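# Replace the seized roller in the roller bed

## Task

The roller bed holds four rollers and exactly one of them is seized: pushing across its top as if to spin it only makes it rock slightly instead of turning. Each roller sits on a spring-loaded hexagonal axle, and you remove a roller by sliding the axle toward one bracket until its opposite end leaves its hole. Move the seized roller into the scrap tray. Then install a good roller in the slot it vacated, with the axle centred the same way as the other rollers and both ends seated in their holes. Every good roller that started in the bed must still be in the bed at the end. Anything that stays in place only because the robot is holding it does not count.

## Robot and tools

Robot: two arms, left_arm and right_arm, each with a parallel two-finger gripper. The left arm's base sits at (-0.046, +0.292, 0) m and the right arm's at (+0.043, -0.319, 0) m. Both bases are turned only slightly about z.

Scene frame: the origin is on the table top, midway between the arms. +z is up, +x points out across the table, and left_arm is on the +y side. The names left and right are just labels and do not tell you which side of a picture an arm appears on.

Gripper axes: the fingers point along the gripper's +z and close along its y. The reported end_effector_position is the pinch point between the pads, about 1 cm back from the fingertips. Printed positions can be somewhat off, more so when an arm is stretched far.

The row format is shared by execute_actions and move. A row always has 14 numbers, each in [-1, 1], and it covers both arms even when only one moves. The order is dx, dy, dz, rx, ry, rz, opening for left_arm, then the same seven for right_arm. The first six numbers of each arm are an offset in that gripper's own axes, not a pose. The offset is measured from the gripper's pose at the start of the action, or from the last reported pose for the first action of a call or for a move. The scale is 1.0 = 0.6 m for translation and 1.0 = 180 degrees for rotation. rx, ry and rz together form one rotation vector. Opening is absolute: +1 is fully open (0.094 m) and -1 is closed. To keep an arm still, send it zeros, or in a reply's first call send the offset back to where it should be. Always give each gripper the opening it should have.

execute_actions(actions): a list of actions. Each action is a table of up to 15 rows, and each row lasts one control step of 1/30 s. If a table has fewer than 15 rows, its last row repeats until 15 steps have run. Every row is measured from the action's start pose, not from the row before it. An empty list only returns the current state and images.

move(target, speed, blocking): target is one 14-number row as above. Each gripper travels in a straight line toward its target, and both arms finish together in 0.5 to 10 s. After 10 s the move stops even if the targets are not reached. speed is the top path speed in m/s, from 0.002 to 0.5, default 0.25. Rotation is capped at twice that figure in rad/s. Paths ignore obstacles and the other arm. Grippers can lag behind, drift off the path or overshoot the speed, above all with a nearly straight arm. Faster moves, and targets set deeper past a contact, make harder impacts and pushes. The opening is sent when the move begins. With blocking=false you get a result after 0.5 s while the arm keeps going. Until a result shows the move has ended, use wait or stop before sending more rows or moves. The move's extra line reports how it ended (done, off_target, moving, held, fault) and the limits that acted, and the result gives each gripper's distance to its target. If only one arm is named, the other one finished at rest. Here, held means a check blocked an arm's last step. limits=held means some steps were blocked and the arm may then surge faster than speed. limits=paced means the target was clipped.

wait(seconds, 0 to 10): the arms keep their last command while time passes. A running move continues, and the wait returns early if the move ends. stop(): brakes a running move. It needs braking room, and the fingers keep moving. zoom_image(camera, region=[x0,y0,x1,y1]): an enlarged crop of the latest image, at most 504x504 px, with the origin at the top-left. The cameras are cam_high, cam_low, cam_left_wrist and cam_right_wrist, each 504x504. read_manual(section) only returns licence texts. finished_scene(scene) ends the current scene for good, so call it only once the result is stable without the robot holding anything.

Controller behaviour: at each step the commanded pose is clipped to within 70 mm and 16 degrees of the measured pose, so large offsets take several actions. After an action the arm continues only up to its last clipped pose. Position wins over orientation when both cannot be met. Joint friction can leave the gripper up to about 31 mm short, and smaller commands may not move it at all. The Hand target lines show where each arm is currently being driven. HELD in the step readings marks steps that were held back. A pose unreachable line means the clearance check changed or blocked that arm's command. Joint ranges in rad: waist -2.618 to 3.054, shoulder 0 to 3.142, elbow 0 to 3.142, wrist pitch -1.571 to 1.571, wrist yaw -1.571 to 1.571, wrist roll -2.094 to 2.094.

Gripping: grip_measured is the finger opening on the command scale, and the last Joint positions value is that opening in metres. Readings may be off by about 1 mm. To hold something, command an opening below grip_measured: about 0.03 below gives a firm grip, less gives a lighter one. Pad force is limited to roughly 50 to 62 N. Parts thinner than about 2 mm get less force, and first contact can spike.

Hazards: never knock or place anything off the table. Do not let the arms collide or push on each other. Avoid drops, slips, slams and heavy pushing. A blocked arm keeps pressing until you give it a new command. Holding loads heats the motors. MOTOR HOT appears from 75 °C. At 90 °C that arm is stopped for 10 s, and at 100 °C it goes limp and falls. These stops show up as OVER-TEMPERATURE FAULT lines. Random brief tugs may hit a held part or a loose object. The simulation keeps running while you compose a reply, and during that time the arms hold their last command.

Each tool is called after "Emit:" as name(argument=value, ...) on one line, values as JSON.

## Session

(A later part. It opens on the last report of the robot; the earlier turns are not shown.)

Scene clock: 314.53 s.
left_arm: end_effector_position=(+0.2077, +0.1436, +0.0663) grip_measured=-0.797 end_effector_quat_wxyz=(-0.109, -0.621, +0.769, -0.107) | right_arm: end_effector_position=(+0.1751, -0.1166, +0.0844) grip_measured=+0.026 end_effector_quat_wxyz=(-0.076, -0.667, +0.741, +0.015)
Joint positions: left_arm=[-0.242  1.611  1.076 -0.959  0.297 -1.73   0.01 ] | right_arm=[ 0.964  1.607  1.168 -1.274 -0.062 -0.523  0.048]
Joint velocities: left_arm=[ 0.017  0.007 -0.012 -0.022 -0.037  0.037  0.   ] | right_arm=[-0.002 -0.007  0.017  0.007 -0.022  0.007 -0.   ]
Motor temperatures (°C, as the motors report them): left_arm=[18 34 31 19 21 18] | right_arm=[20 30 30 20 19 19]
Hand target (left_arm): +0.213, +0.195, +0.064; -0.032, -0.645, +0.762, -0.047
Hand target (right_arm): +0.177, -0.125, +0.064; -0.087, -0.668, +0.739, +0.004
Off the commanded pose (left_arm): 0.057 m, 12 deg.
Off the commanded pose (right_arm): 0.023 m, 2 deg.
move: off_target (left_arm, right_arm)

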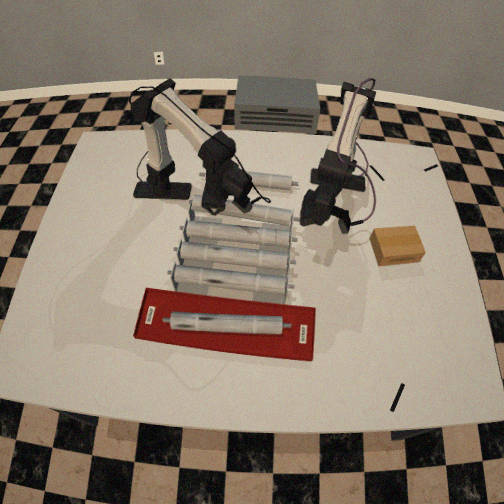

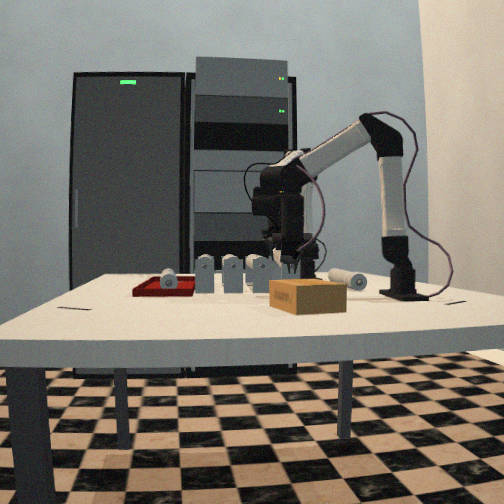

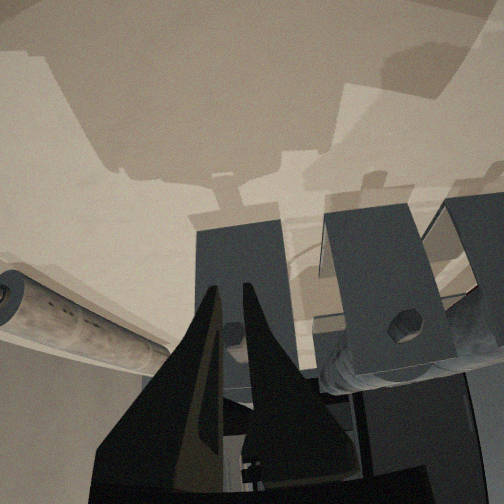

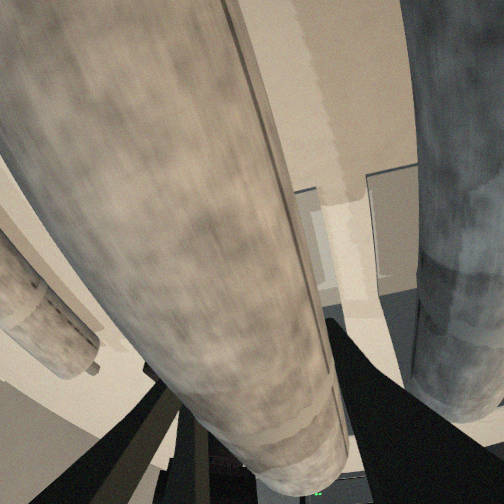

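Emit:
execute_actions(actions=[[[-0.11,0,0,0,-0.08,0,-0.9,-0.03,0,-0.02,0,0,0,-0.06]],[[-0.11,0,0,0,-0.08,0,-0.9,-0.03,0,0,0,0,0,-0.06]],[[-0.11,0,0,0,-0.06,0,-0.9,-0.03,0,0,0,0,0,-0.06]],[[-0.11,0,0,0,-0.05,0,-0.9,-0.03,-0.01,0.04,0,0,0,-0.06]],[[-0.11,0,0,0,-0.05,0,-0.9,-0.03,-0.01,0.04,0,0,0,-0.06]]])

Scene clock: 321.77 s.
left_arm: end_effector_position=(+0.2118, +0.1525, +0.0663) grip_measured=-0.798 end_effector_quat_wxyz=(-0.173, -0.538, +0.805, -0.180) | right_arm: end_effector_position=(+0.1682, -0.1160, +0.0641) grip_measured=+0.026 end_effector_quat_wxyz=(-0.154, -0.652, +0.742, -0.025)
Joint positions: left_arm=[-0.093  1.649  1.061 -0.965  0.505 -1.393  0.01 ] | right_arm=[ 1.008  1.774  1.235 -1.344 -0.035 -0.455  0.048]
Joint velocities: left_arm=[-0.017  0.017  0.007 -0.022 -0.081  0.022  0.   ] | right_arm=[-0.027 -0.007  0.002  0.037  0.051 -0.037  0.   ]
Motor temperatures (°C, as the motors report them): left_arm=[18 34 31 19 23 18] | right_arm=[20 29 30 20 19 19]
Hand target (left_arm): +0.228, +0.206, +0.047; -0.090, -0.569, +0.810, -0.109
Hand target (right_arm): +0.169, -0.107, +0.040; -0.155, -0.653, +0.741, -0.026
Off the commanded pose (left_arm): 0.066 m, 14 deg.
Off the commanded pose (right_arm): 0.028 m, 0 deg.
Step readings (end_effector_position; steps 1 to 15: 1st action; 16 to 30: 2nd action; 31 to 45: 3rd action; 46 to 60: 4th action; 61 to 75: 5th action):
0: left_arm (+0.2078, +0.1436, +0.0663) | right_arm (+0.1751, -0.1165, +0.0844)
1: left_arm (+0.2081, +0.1448, +0.0657) | right_arm (+0.1753, -0.1153, +0.0863)
2: left_arm (+0.2085, +0.1486, +0.0650) | right_arm (+0.1748, -0.1153, +0.0872)
4: left_arm (+0.2091, +0.1526, +0.0646) | right_arm (+0.1738, -0.1155, +0.0867)
8: left_arm (+0.2092, +0.1525, +0.0647) | right_arm (+0.1731, -0.1156, +0.0867)
15: left_arm (+0.2093, +0.1525, +0.0647) | right_arm (+0.1729, -0.1157, +0.0873)
16: left_arm (+0.2095, +0.1528, +0.0646) | right_arm (+0.1724, -0.1156, +0.0867)
17: left_arm (+0.2096, +0.1529, +0.0646) | right_arm (+0.1718, -0.1155, +0.0858)
19: left_arm (+0.2097, +0.1531, +0.0647) | right_arm (+0.1701, -0.1157, +0.0816)
23: left_arm (+0.2099, +0.1530, +0.0650) | right_arm (+0.1690, -0.1159, +0.0785)
30: left_arm (+0.2099, +0.1530, +0.0651) | right_arm (+0.1690, -0.1159, +0.0785)
31: left_arm (+0.2104, +0.1533, +0.0654) | right_arm (+0.1687, -0.1157, +0.0781)
32: left_arm (+0.2107, +0.1532, +0.0660) | right_arm (+0.1684, -0.1157, +0.0772)
34: left_arm (+0.2109, +0.1531, +0.0665) | right_arm (+0.1672, -0.1159, +0.0726)
38: left_arm (+0.2111, +0.1531, +0.0669) | right_arm (+0.1667, -0.1159, +0.0702)
45: left_arm (+0.2112, +0.1529, +0.0669) | right_arm (+0.1667, -0.1159, +0.0702)
46: left_arm (+0.2114, +0.1533, +0.0668) | right_arm (+0.1667, -0.1162, +0.0688)
47: left_arm (+0.2114, +0.1533, +0.0668) | right_arm (+0.1668, -0.1161, +0.0679)
49: left_arm (+0.2115, +0.1530, +0.0668) | right_arm (+0.1672, -0.1160, +0.0671)
53: left_arm (+0.2116, +0.1528, +0.0668) | right_arm (+0.1674, -0.1160, +0.0664)
60: left_arm (+0.2117, +0.1528, +0.0669) | right_arm (+0.1677, -0.1160, +0.0663)
61: left_arm (+0.2117, +0.1530, +0.0664) | right_arm (+0.1677, -0.1161, +0.0658)
62: left_arm (+0.2118, +0.1530, +0.0664) | right_arm (+0.1678, -0.1161, +0.0654)
64: left_arm (+0.2118, +0.1527, +0.0663) | right_arm (+0.1679, -0.1161, +0.0648)
68: left_arm (+0.2118, +0.1526, +0.0663) | right_arm (+0.1681, -0.1160, +0.0643)
75: end_effector_position above

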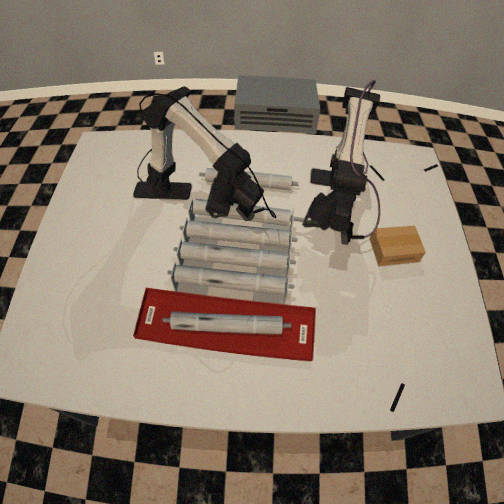

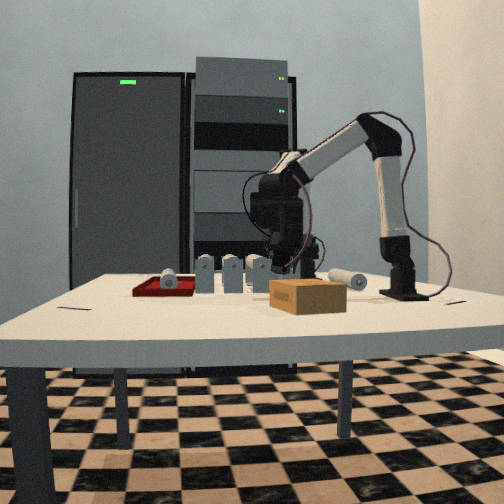

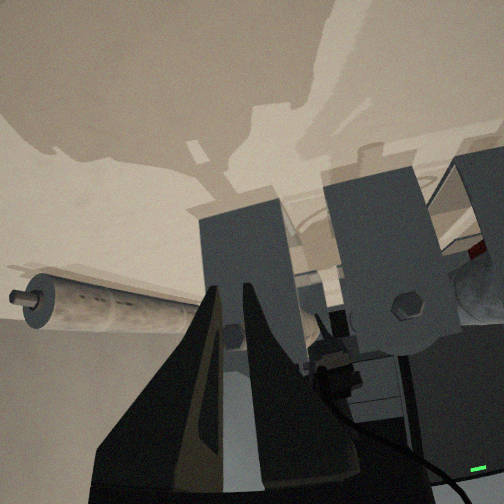

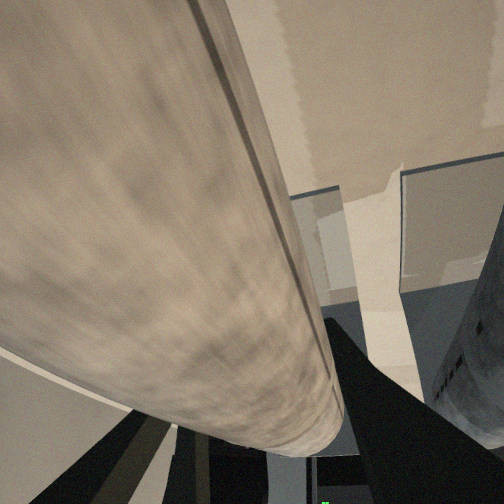

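Dropped in. Release left, then shift right toward the hole.

Emit:
move(target=[-0.02,0,-0.08,0,0,0,-0.2,0,0,0,0,0,0,-0.06], speed=0.05)

Emit:
move(target=[0,0,0,0,0,0,-0.2,0,-0.04,-0.025,0,0,0,-0.06], speed=0.02)

Emit:
zoom_image(camera="cam_high", region=[150,170,330,310])

Scene clock: 326.07 s.
left_arm: end_effector_position=(+0.2199, +0.1810, +0.0989) grip_measured=-0.201 end_effector_quat_wxyz=(-0.178, -0.539, +0.803, -0.180) | right_arm: end_effector_position=(+0.1687, -0.1163, +0.0641) grip_measured=+0.026 end_effector_quat_wxyz=(-0.154, -0.652, +0.742, -0.023)
Joint positions: left_arm=[ 0.015  1.649  1.193 -1.163  0.509 -1.271  0.038] | right_arm=[ 1.005  1.774  1.235 -1.344 -0.036 -0.46   0.048]
Joint velocities: left_arm=[-0.002 -0.002 -0.007  0.037 -0.11  -0.007 -0.   ] | right_arm=[ 0.002  0.007 -0.012  0.051  0.007  0.007 -0.   ]
Motor temperatures (°C, as the motors report them): left_arm=[18 33 31 19 23 18] | right_arm=[20 29 30 20 19 19]
Hand target (left_arm): +0.221, +0.185, +0.103; -0.172, -0.539, +0.805, -0.179
Hand target (right_arm): +0.168, -0.116, +0.064; -0.154, -0.652, +0.742, -0.025
Off the commanded pose (left_arm): 0.006 m, 1 deg.
Off the commanded pose (right_arm): 0.001 m, 0 deg.
move: done

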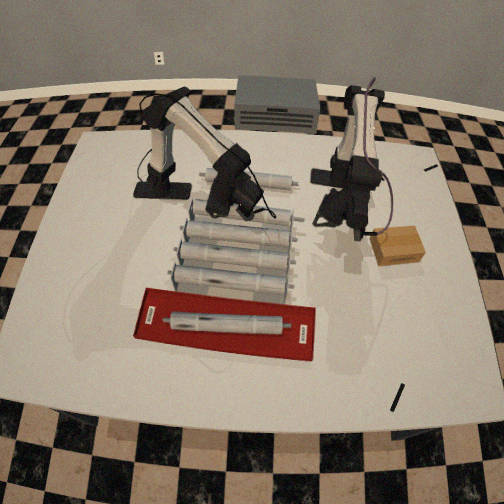

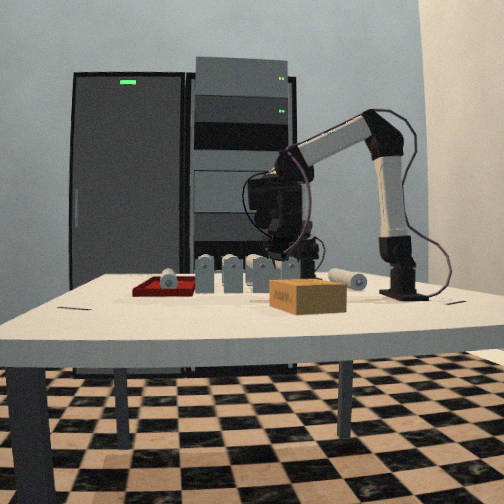

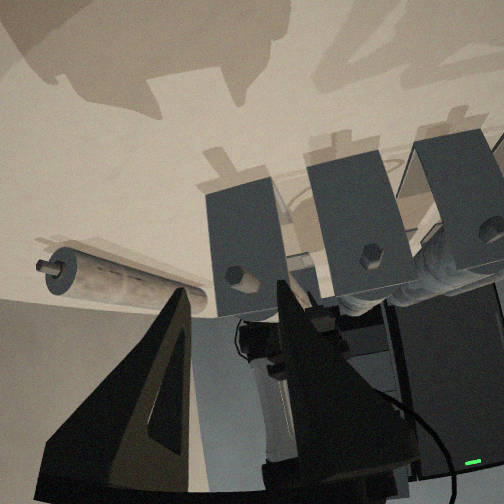

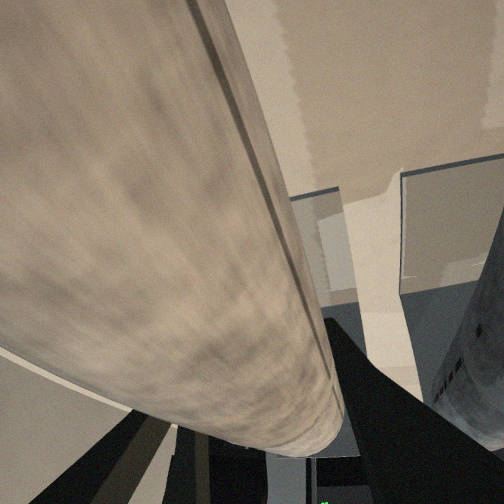

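Scene clock: 327.70 s.
left_arm: end_effector_position=(+0.2199, +0.1810, +0.0989) grip_measured=-0.201 end_effector_quat_wxyz=(-0.178, -0.539, +0.803, -0.180) | right_arm: end_effector_position=(+0.1749, -0.1167, +0.0679) grip_measured=+0.026 end_effector_quat_wxyz=(+0.178, +0.663, -0.727, +0.001)
Joint positions: left_arm=[ 0.015  1.649  1.193 -1.163  0.509 -1.271  0.038] | right_arm=[ 0.959  1.816  1.29  -1.395 -0.069 -0.548  0.048]
Joint velocities: left_arm=[ 0.007 -0.012  0.017 -0.007  0.037  0.066 -0.001] | right_arm=[-0.007  0.017 -0.012 -0.154 -0.037  0.022 -0.001]
Motor temperatures (°C, as the motors report them): left_arm=[18 33 31 19 23 18] | right_arm=[20 29 30 20 20 19]
Hand target (left_arm): +0.220, +0.181, +0.099; -0.178, -0.539, +0.803, -0.180
Hand target (right_arm): +0.194, -0.116, +0.075; -0.154, -0.652, +0.742, -0.023
Off the commanded pose (left_arm): 0.000 m, 0 deg.
Off the commanded pose (right_arm): 0.021 m, 4 deg.
move: off_target (right_arm)

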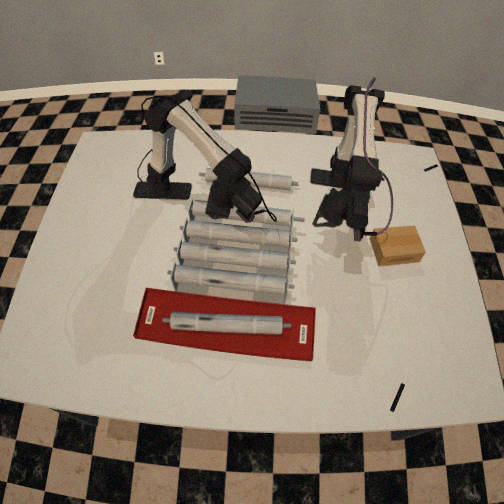

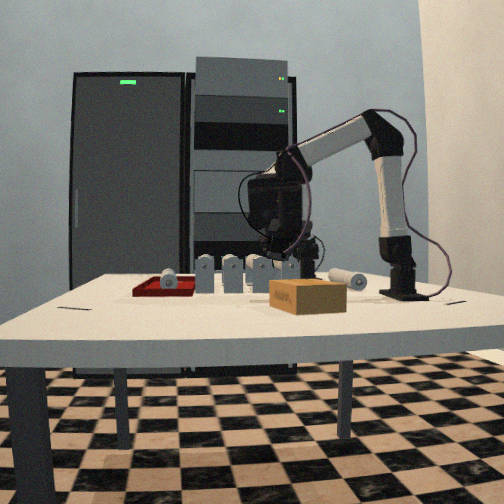

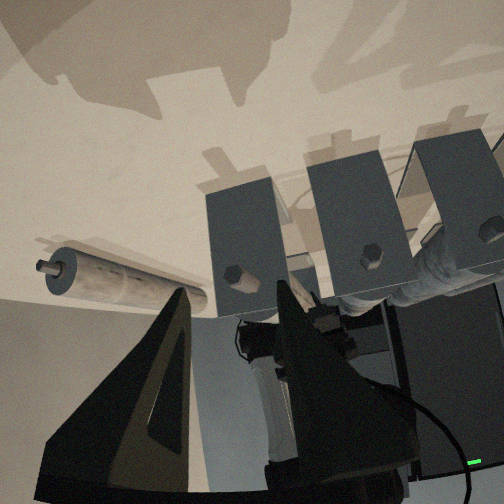

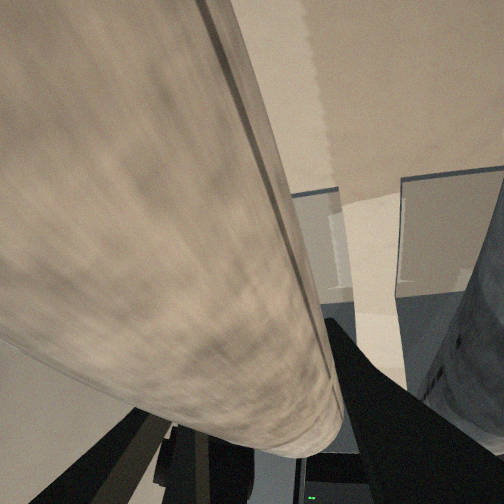

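Region (150, 170, 330, 310) of cam_high's 504x504 image, scaled by 2.800, with more detail than that image has.

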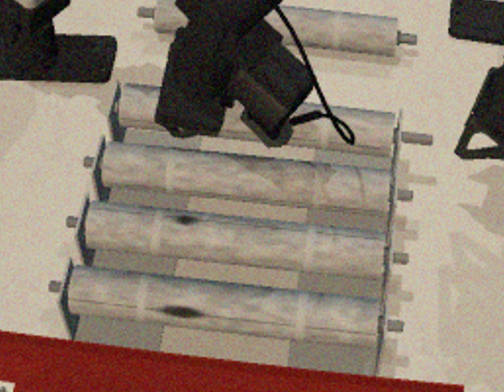

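x looks fine; raise a little.

Emit:
move(target=[0,0,0,0,0,0,-0.2,0,-0.01,-0.035,0,0,0,-0.06], speed=0.01)

Emit:
zoom_image(camera="cam_high", region=[150,170,330,310])

Scene clock: 332.03 s.
left_arm: end_effector_position=(+0.2199, +0.1810, +0.0989) grip_measured=-0.201 end_effector_quat_wxyz=(-0.178, -0.539, +0.803, -0.180) | right_arm: end_effector_position=(+0.1789, -0.1169, +0.0755) grip_measured=+0.026 end_effector_quat_wxyz=(+0.189, +0.669, -0.719, +0.004)
Joint positions: left_arm=[ 0.015  1.649  1.193 -1.163  0.509 -1.271  0.038] | right_arm=[ 0.951  1.84   1.343 -1.45  -0.061 -0.574  0.048]
Joint velocities: left_arm=[-0.022 -0.002 -0.002 -0.066  0.022  0.037  0.   ] | right_arm=[-0.012  0.002  0.012 -0.007  0.022 -0.066 -0.   ]
Motor temperatures (°C, as the motors report them): left_arm=[18 33 31 19 23 18] | right_arm=[20 30 31 20 20 19]
Hand target (left_arm): +0.220, +0.181, +0.099; -0.178, -0.539, +0.803, -0.180
Hand target (right_arm): +0.186, -0.112, +0.086; +0.177, +0.663, -0.727, +0.001
Off the commanded pose (left_arm): 0.000 m, 0 deg.
Off the commanded pose (right_arm): 0.014 m, 2 deg.
move: off_target (right_arm)

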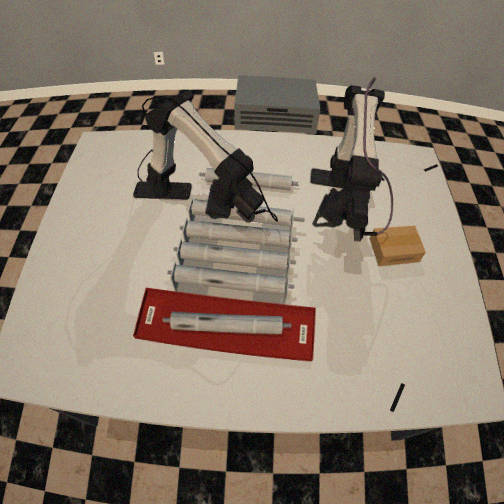

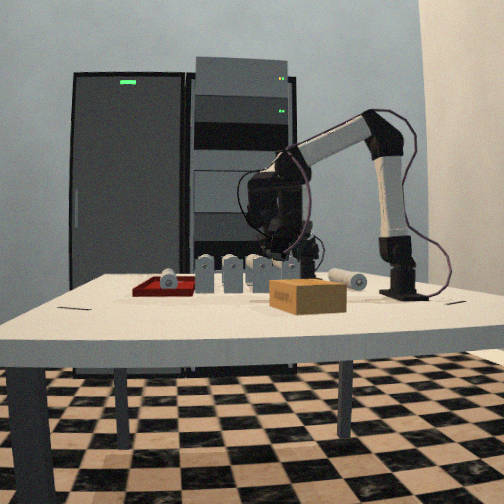

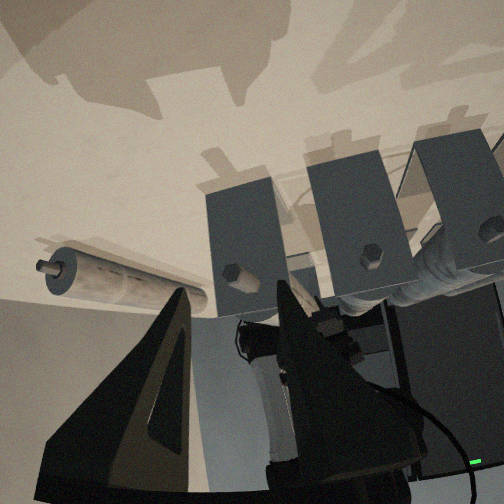

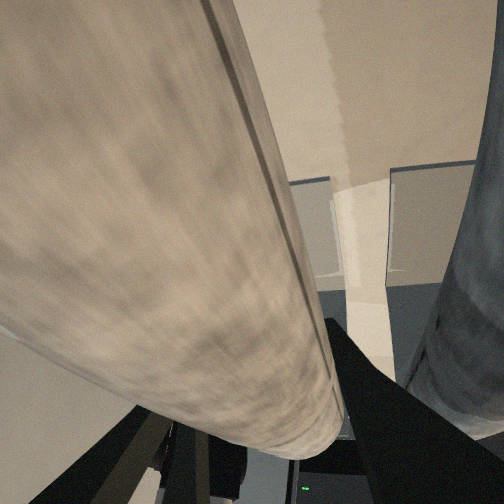

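Region (150, 170, 330, 310) of cam_high's 504x504 image, scaled by 2.800, with more detail than that image has.

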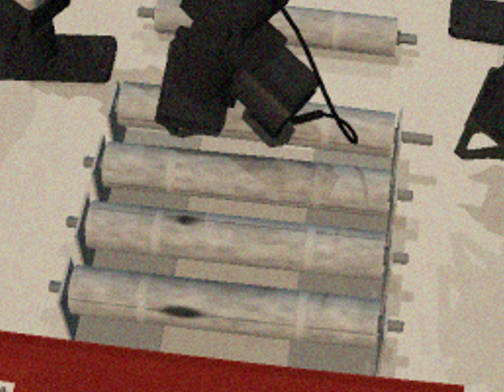

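Emit:
move(target=[0,0,0,0,0,0,-0.2,0,0.02,0.03,0,0,0,-0.06], speed=0.008)

Emit:
zoom_image(camera="cam_high", region=[150,170,330,310])

Scene clock: 337.93 s.
left_arm: end_effector_position=(+0.2199, +0.1810, +0.0989) grip_measured=-0.201 end_effector_quat_wxyz=(-0.178, -0.539, +0.803, -0.180) | right_arm: end_effector_position=(+0.1761, -0.1171, +0.0668) grip_measured=+0.026 end_effector_quat_wxyz=(+0.171, +0.667, -0.725, +0.011)
Joint positions: left_arm=[ 0.015  1.649  1.193 -1.163  0.509 -1.271  0.038] | right_arm=[ 0.969  1.81   1.282 -1.384 -0.048 -0.544  0.048]
Joint velocities: left_arm=[-0.002  0.022 -0.002 -0.022 -0.022  0.066 -0.   ] | right_arm=[ 0.002 -0.017 -0.017 -0.051  0.007 -0.037  0.001]
Motor temperatures (°C, as the motors report them): left_arm=[18 33 31 19 22 18] | right_arm=[20 30 31 20 20 19]
Hand target (left_arm): +0.220, +0.181, +0.099; -0.178, -0.539, +0.803, -0.180
Hand target (right_arm): +0.163, -0.121, +0.062; +0.190, +0.668, -0.719, +0.005
Off the commanded pose (left_arm): 0.000 m, 0 deg.
Off the commanded pose (right_arm): 0.015 m, 2 deg.
move: off_target (right_arm)

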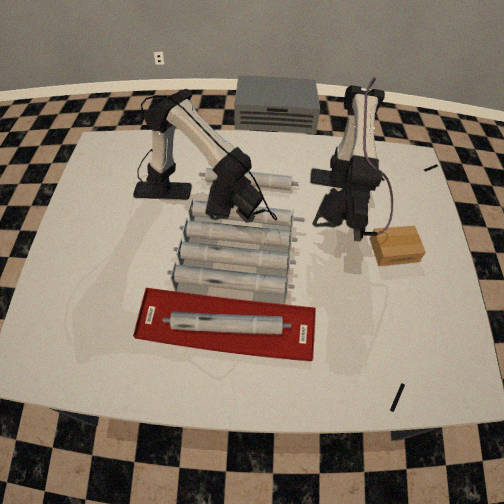

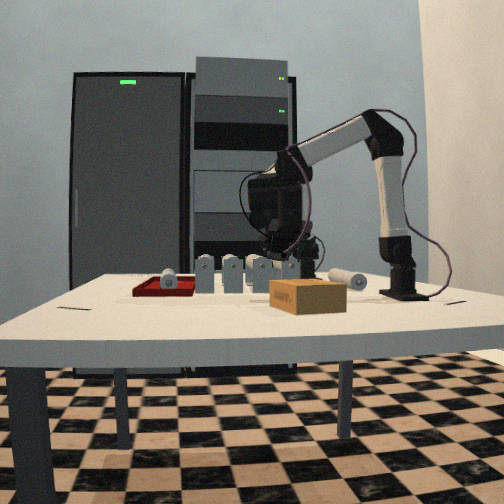

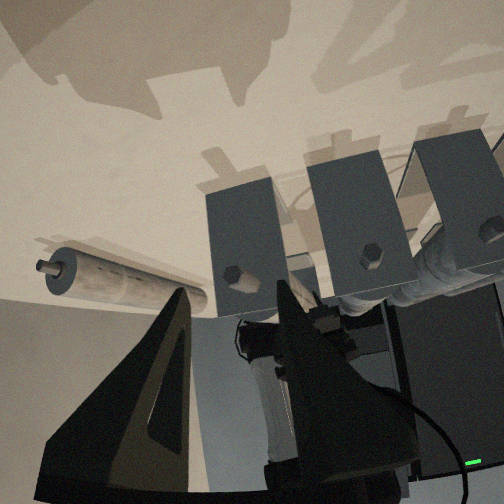

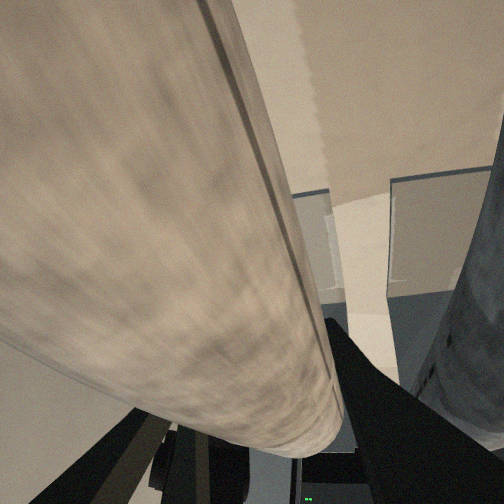

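Region (150, 170, 330, 310) of cam_high's 504x504 image, scaled by 2.800, with more detail than that image has.

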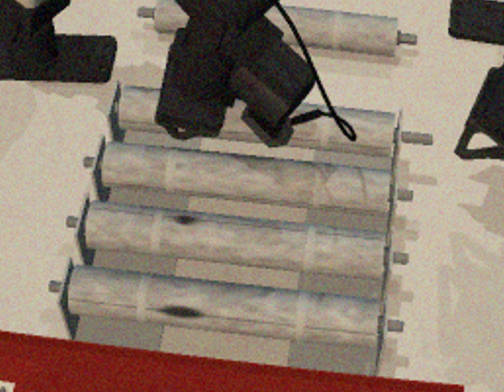

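Emit:
move(target=[0,0,0,0,0,0,-0.2,0,0.045,-0.03,0,0,0,-0.06], speed=0.008)

Emit:
zoom_image(camera="cam_high", region=[150,170,330,310])

Scene clock: 344.27 s.
left_arm: end_effector_position=(+0.2199, +0.1810, +0.0989) grip_measured=-0.201 end_effector_quat_wxyz=(-0.178, -0.539, +0.803, -0.180) | right_arm: end_effector_position=(+0.1708, -0.1166, +0.0732) grip_measured=+0.026 end_effector_quat_wxyz=(-0.160, -0.657, +0.735, -0.038)
Joint positions: left_arm=[ 0.015  1.649  1.193 -1.163  0.509 -1.271  0.038] | right_arm=[ 1.014  1.786  1.282 -1.398 -0.012 -0.463  0.048]
Joint velocities: left_arm=[-0.012 -0.007  0.007  0.007 -0.022  0.037 -0.   ] | right_arm=[-0.002 -0.017 -0.007 -0.037 -0.007 -0.022 -0.   ]
Motor temperatures (°C, as the motors report them): left_arm=[18 33 31 19 22 18] | right_arm=[20 31 31 20 20 19]
Hand target (left_arm): +0.220, +0.181, +0.099; -0.178, -0.539, +0.803, -0.180
Hand target (right_arm): +0.155, -0.111, +0.088; -0.171, -0.667, +0.725, -0.012
Off the commanded pose (left_arm): 0.000 m, 0 deg.
Off the commanded pose (right_arm): 0.024 m, 4 deg.
move: off_target (right_arm)

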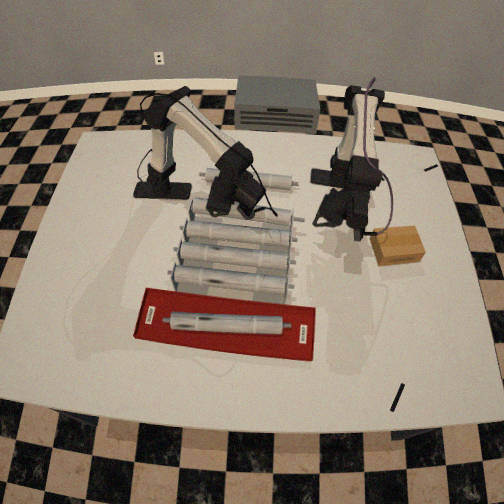

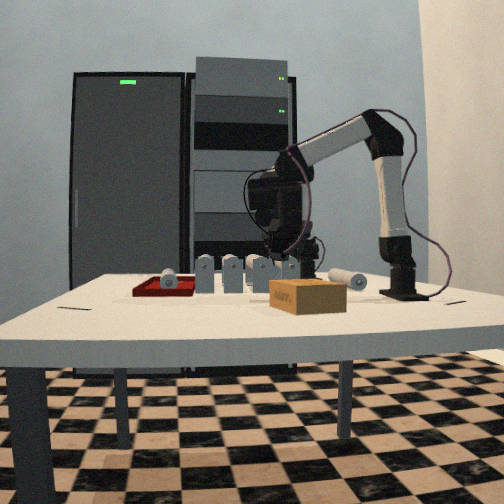

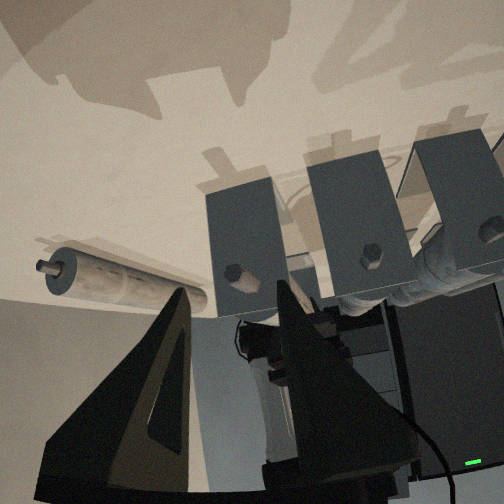

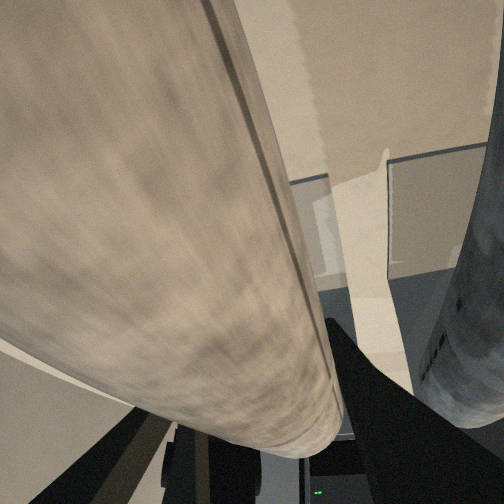

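Region (150, 170, 330, 310) of cam_high's 504x504 image, scaled by 2.800, with more detail than that image has.

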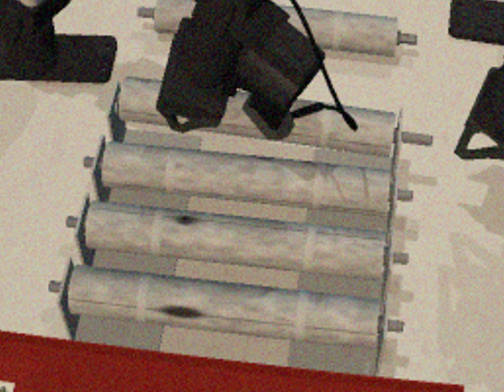

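Emit:
move(target=[0,0,0,0,0,0,-0.2,0,-0.05,-0.03,0,0,0,-0.06], speed=0.008)

Emit:
zoom_image(camera="cam_high", region=[150,170,330,310])

Scene clock: 352.40 s.
left_arm: end_effector_position=(+0.2199, +0.1810, +0.0989) grip_measured=-0.201 end_effector_quat_wxyz=(-0.178, -0.539, +0.803, -0.180) | right_arm: end_effector_position=(+0.1831, -0.1175, +0.0788) grip_measured=+0.026 end_effector_quat_wxyz=(+0.187, +0.672, -0.716, +0.018)
Joint positions: left_arm=[ 0.015  1.649  1.193 -1.163  0.509 -1.271  0.038] | right_arm=[ 0.955  1.846  1.364 -1.467 -0.034 -0.574  0.048]
Joint velocities: left_arm=[-0.017  0.017 -0.012 -0.022 -0.007 -0.066  0.001] | right_arm=[-0.007  0.017 -0.012 -0.081  0.022 -0.007  0.   ]
Motor temperatures (°C, as the motors report them): left_arm=[18 32 31 19 21 18] | right_arm=[20 32 32 20 20 19]
Hand target (left_arm): +0.220, +0.181, +0.099; -0.178, -0.539, +0.803, -0.180
Hand target (right_arm): +0.203, -0.115, +0.086; +0.160, +0.657, -0.736, +0.037
Off the commanded pose (left_arm): 0.000 m, 0 deg.
Off the commanded pose (right_arm): 0.022 m, 5 deg.
move: off_target (right_arm)

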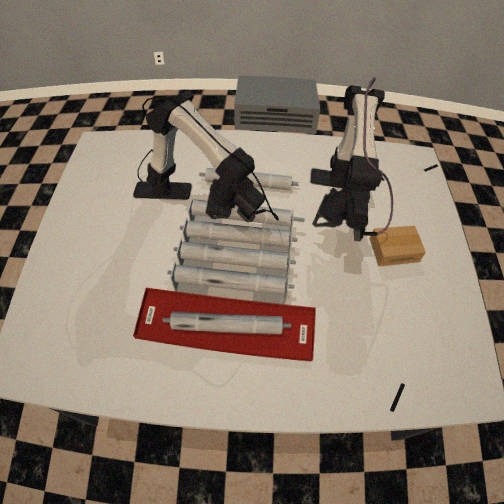

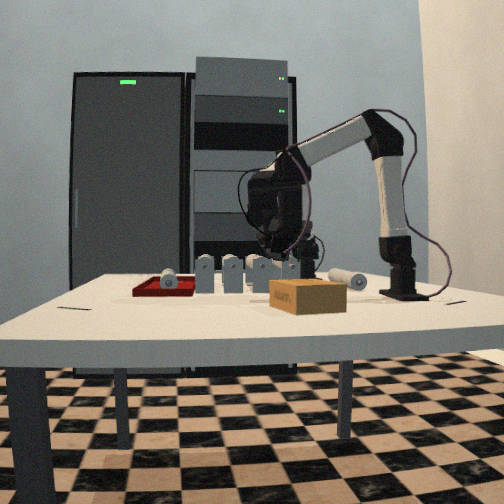

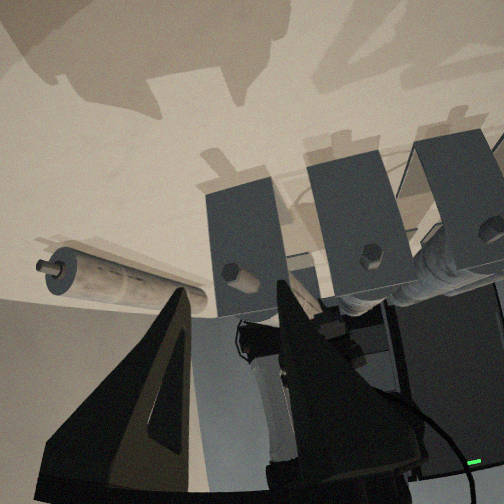

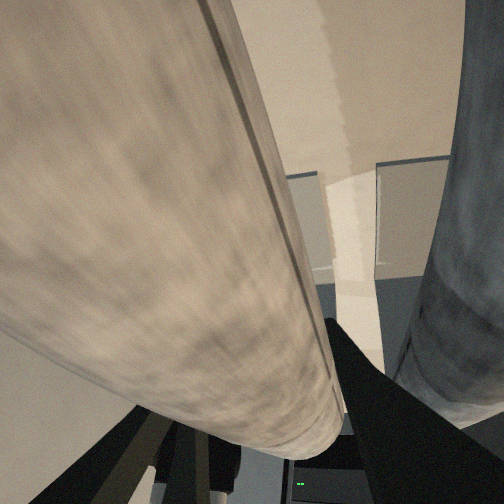

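Region (150, 170, 330, 310) of cam_high's 504x504 image, scaled by 2.800, with more detail than that image has.

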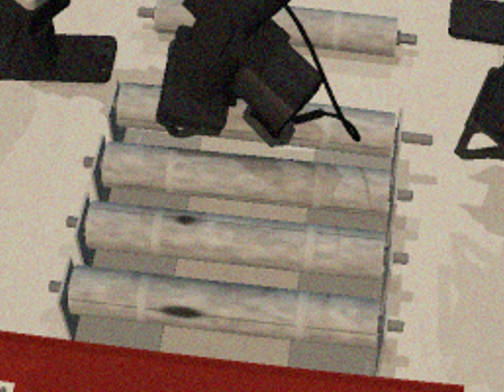

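Sweep down at x≈.182.

Emit:
move(target=[0,0,0,0,0,0,-0.2,0,-0.02,0.035,0,0,0,-0.06], speed=0.006)

Emit:
zoom_image(camera="cam_high", region=[150,170,330,310])

Scene clock: 359.23 s.
left_arm: end_effector_position=(+0.2199, +0.1810, +0.0989) grip_measured=-0.201 end_effector_quat_wxyz=(-0.178, -0.539, +0.803, -0.180) | right_arm: end_effector_position=(+0.1848, -0.1178, +0.0679) grip_measured=+0.026 end_effector_quat_wxyz=(+0.182, +0.680, -0.710, +0.003)
Joint positions: left_arm=[ 0.015  1.649  1.193 -1.163  0.509 -1.271  0.038] | right_arm=[ 0.937  1.846  1.324 -1.413 -0.051 -0.615  0.048]
Joint velocities: left_arm=[-0.042  0.007 -0.007 -0.007  0.037 -0.007  0.   ] | right_arm=[ 0.002 -0.002  0.012  0.007  0.022 -0.051  0.001]
Motor temperatures (°C, as the motors report them): left_arm=[18 32 31 19 21 18] | right_arm=[20 32 31 20 20 19]
Hand target (left_arm): +0.220, +0.181, +0.099; -0.178, -0.539, +0.803, -0.180
Hand target (right_arm): +0.189, -0.125, +0.057; +0.187, +0.672, -0.716, +0.018
Off the commanded pose (left_arm): 0.000 m, 0 deg.
Off the commanded pose (right_arm): 0.014 m, 2 deg.
move: off_target (right_arm)

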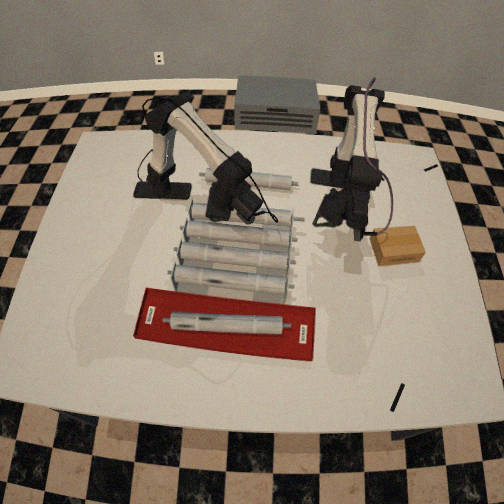

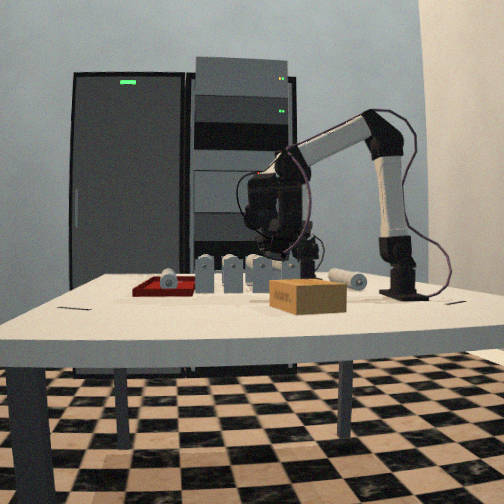

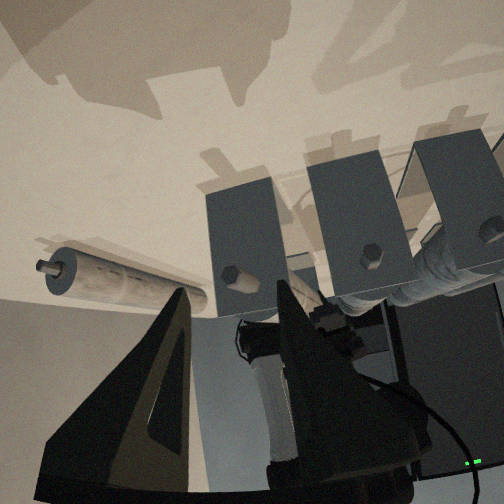

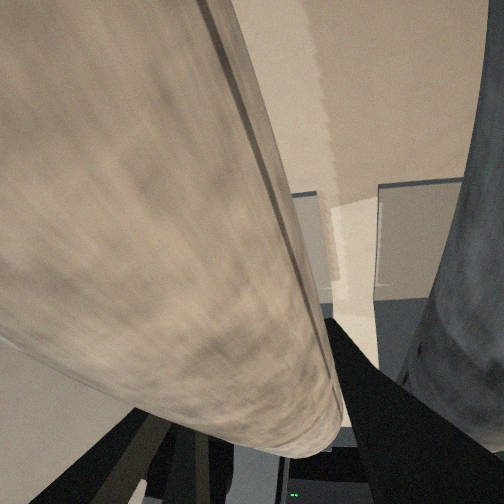

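Region (150, 170, 330, 310) of cam_high's 504x504 image, scaled by 2.800, with more detail than that image has.

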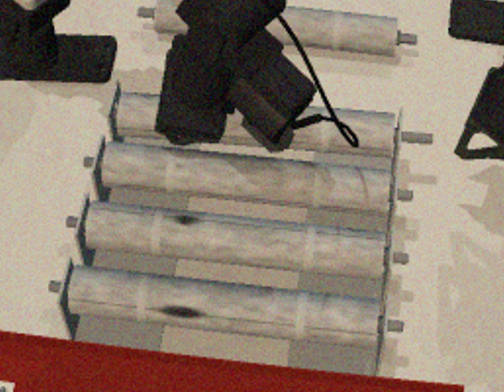

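Emit:
move(target=[0,0,0,0,0,0,-0.2,0,0.055,-0.045,0,0,0,-0.06], speed=0.007)

Emit:
zoom_image(camera="cam_high", region=[150,170,330,310])

Scene clock: 367.53 s.
left_arm: end_effector_position=(+0.2199, +0.1810, +0.0989) grip_measured=-0.201 end_effector_quat_wxyz=(-0.178, -0.539, +0.803, -0.180) | right_arm: end_effector_position=(+0.1746, -0.1167, +0.0803) grip_measured=+0.026 end_effector_quat_wxyz=(+0.183, +0.663, -0.726, +0.032)
Joint positions: left_arm=[ 0.015  1.649  1.193 -1.163  0.509 -1.271  0.038] | right_arm=[ 0.993  1.825  1.346 -1.464 -0.024 -0.508  0.048]
Joint velocities: left_arm=[-0.012  0.007 -0.007 -0.066 -0.022 -0.022 -0.001] | right_arm=[ 0.017 -0.017 -0.012 -0.125  0.007  0.037  0.   ]
Motor temperatures (°C, as the motors report them): left_arm=[18 32 31 19 21 18] | right_arm=[20 33 31 20 20 19]
Hand target (left_arm): +0.220, +0.181, +0.099; -0.178, -0.539, +0.803, -0.180
Hand target (right_arm): +0.160, -0.110, +0.100; -0.182, -0.680, +0.711, -0.003
Off the commanded pose (left_arm): 0.000 m, 0 deg.
Off the commanded pose (right_arm): 0.027 m, 4 deg.
move: off_target (right_arm)

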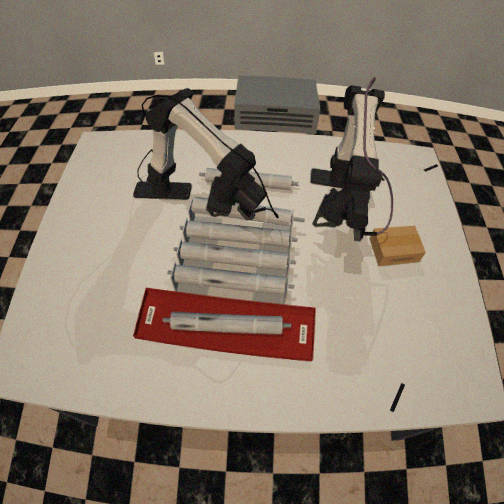

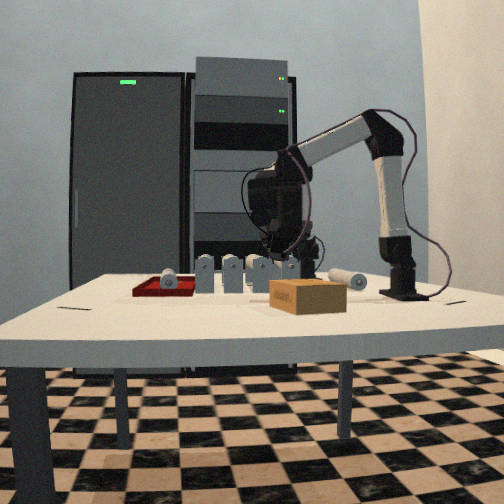

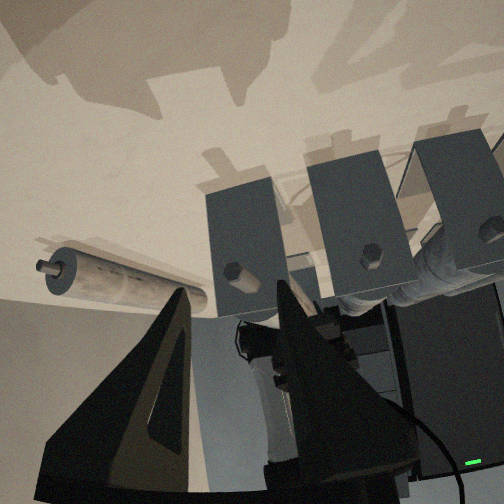

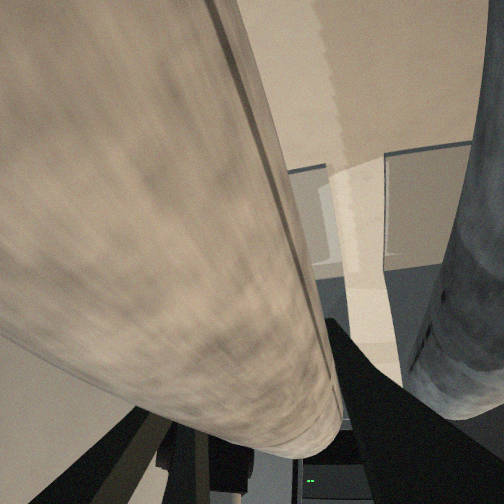

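Region (150, 170, 330, 310) of cam_high's 504x504 image, scaled by 2.800, with more detail than that image has.

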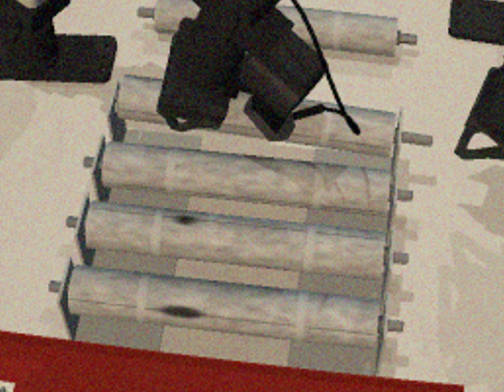

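Emit:
move(target=[0,0,0,0,0,0,-0.2,0,-0.008,0.03,0,0,0,-0.06], speed=0.005)

Emit:
zoom_image(camera="cam_high", region=[150,170,330,310])

Emit:
zoom_image(camera="cam_low", region=[190,235,330,300])

Scene clock: 375.10 s.
left_arm: end_effector_position=(+0.2199, +0.1810, +0.0989) grip_measured=-0.201 end_effector_quat_wxyz=(-0.178, -0.539, +0.803, -0.180) | right_arm: end_effector_position=(+0.1756, -0.1171, +0.0724) grip_measured=+0.026 end_effector_quat_wxyz=(+0.177, +0.663, -0.727, +0.023)
Joint positions: left_arm=[ 0.015  1.649  1.193 -1.163  0.509 -1.271  0.038] | right_arm=[ 0.981  1.819  1.311 -1.42  -0.034 -0.52   0.048]
Joint velocities: left_arm=[ 0.007  0.007 -0.007  0.051 -0.051 -0.037  0.   ] | right_arm=[-0.007 -0.007 -0.002  0.037 -0.081 -0.007 -0.   ]
Motor temperatures (°C, as the motors report them): left_arm=[17 32 31 19 21 18] | right_arm=[20 34 31 20 20 19]
Hand target (left_arm): +0.220, +0.181, +0.099; -0.178, -0.539, +0.803, -0.180
Hand target (right_arm): +0.175, -0.123, +0.063; -0.183, -0.663, +0.725, -0.032
Off the commanded pose (left_arm): 0.000 m, 0 deg.
Off the commanded pose (right_arm): 0.011 m, 1 deg.
move: off_target (right_arm)

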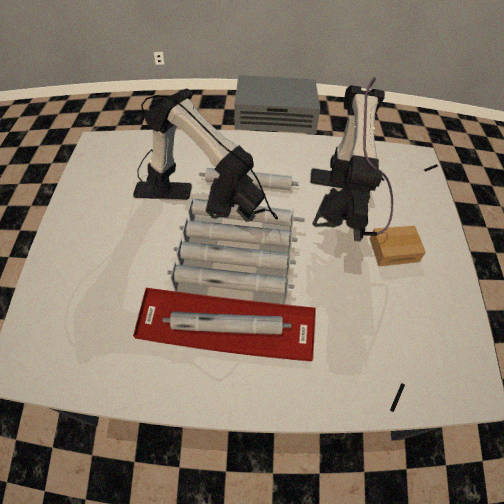

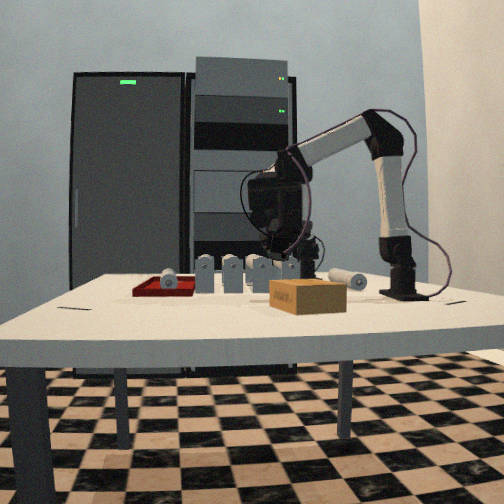

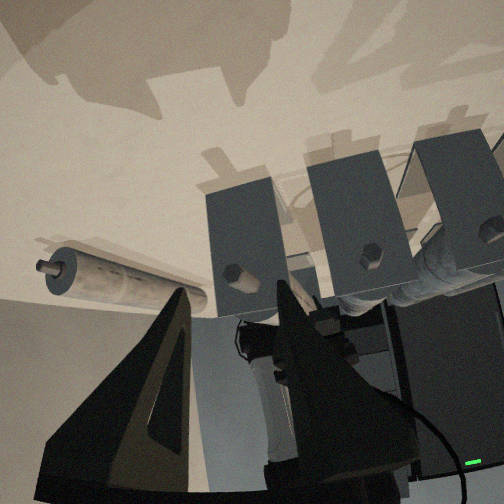

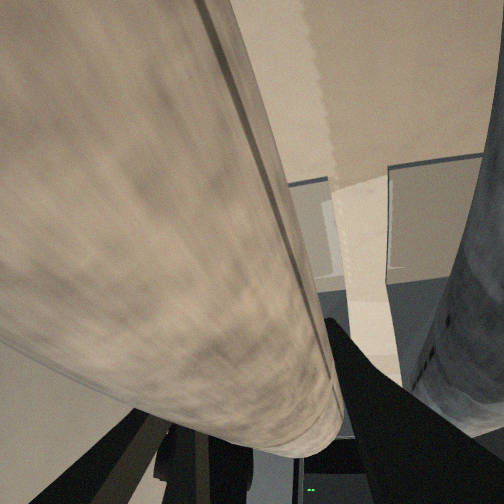

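Region (150, 170, 330, 310) of cam_high's 504x504 image, scaled by 2.800, with more detail than that image has.

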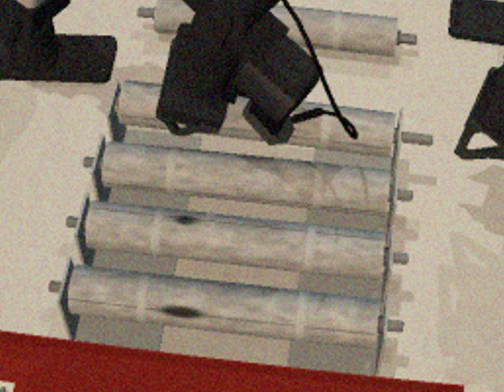

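Region (190, 235, 330, 300) of cam_low's 504x504 image, scaled by 3.600, with more detail than that image has; it fills the top 234 rows of this view, and the rest is white.

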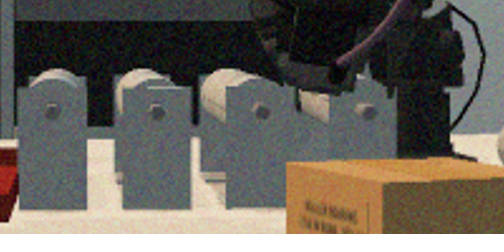

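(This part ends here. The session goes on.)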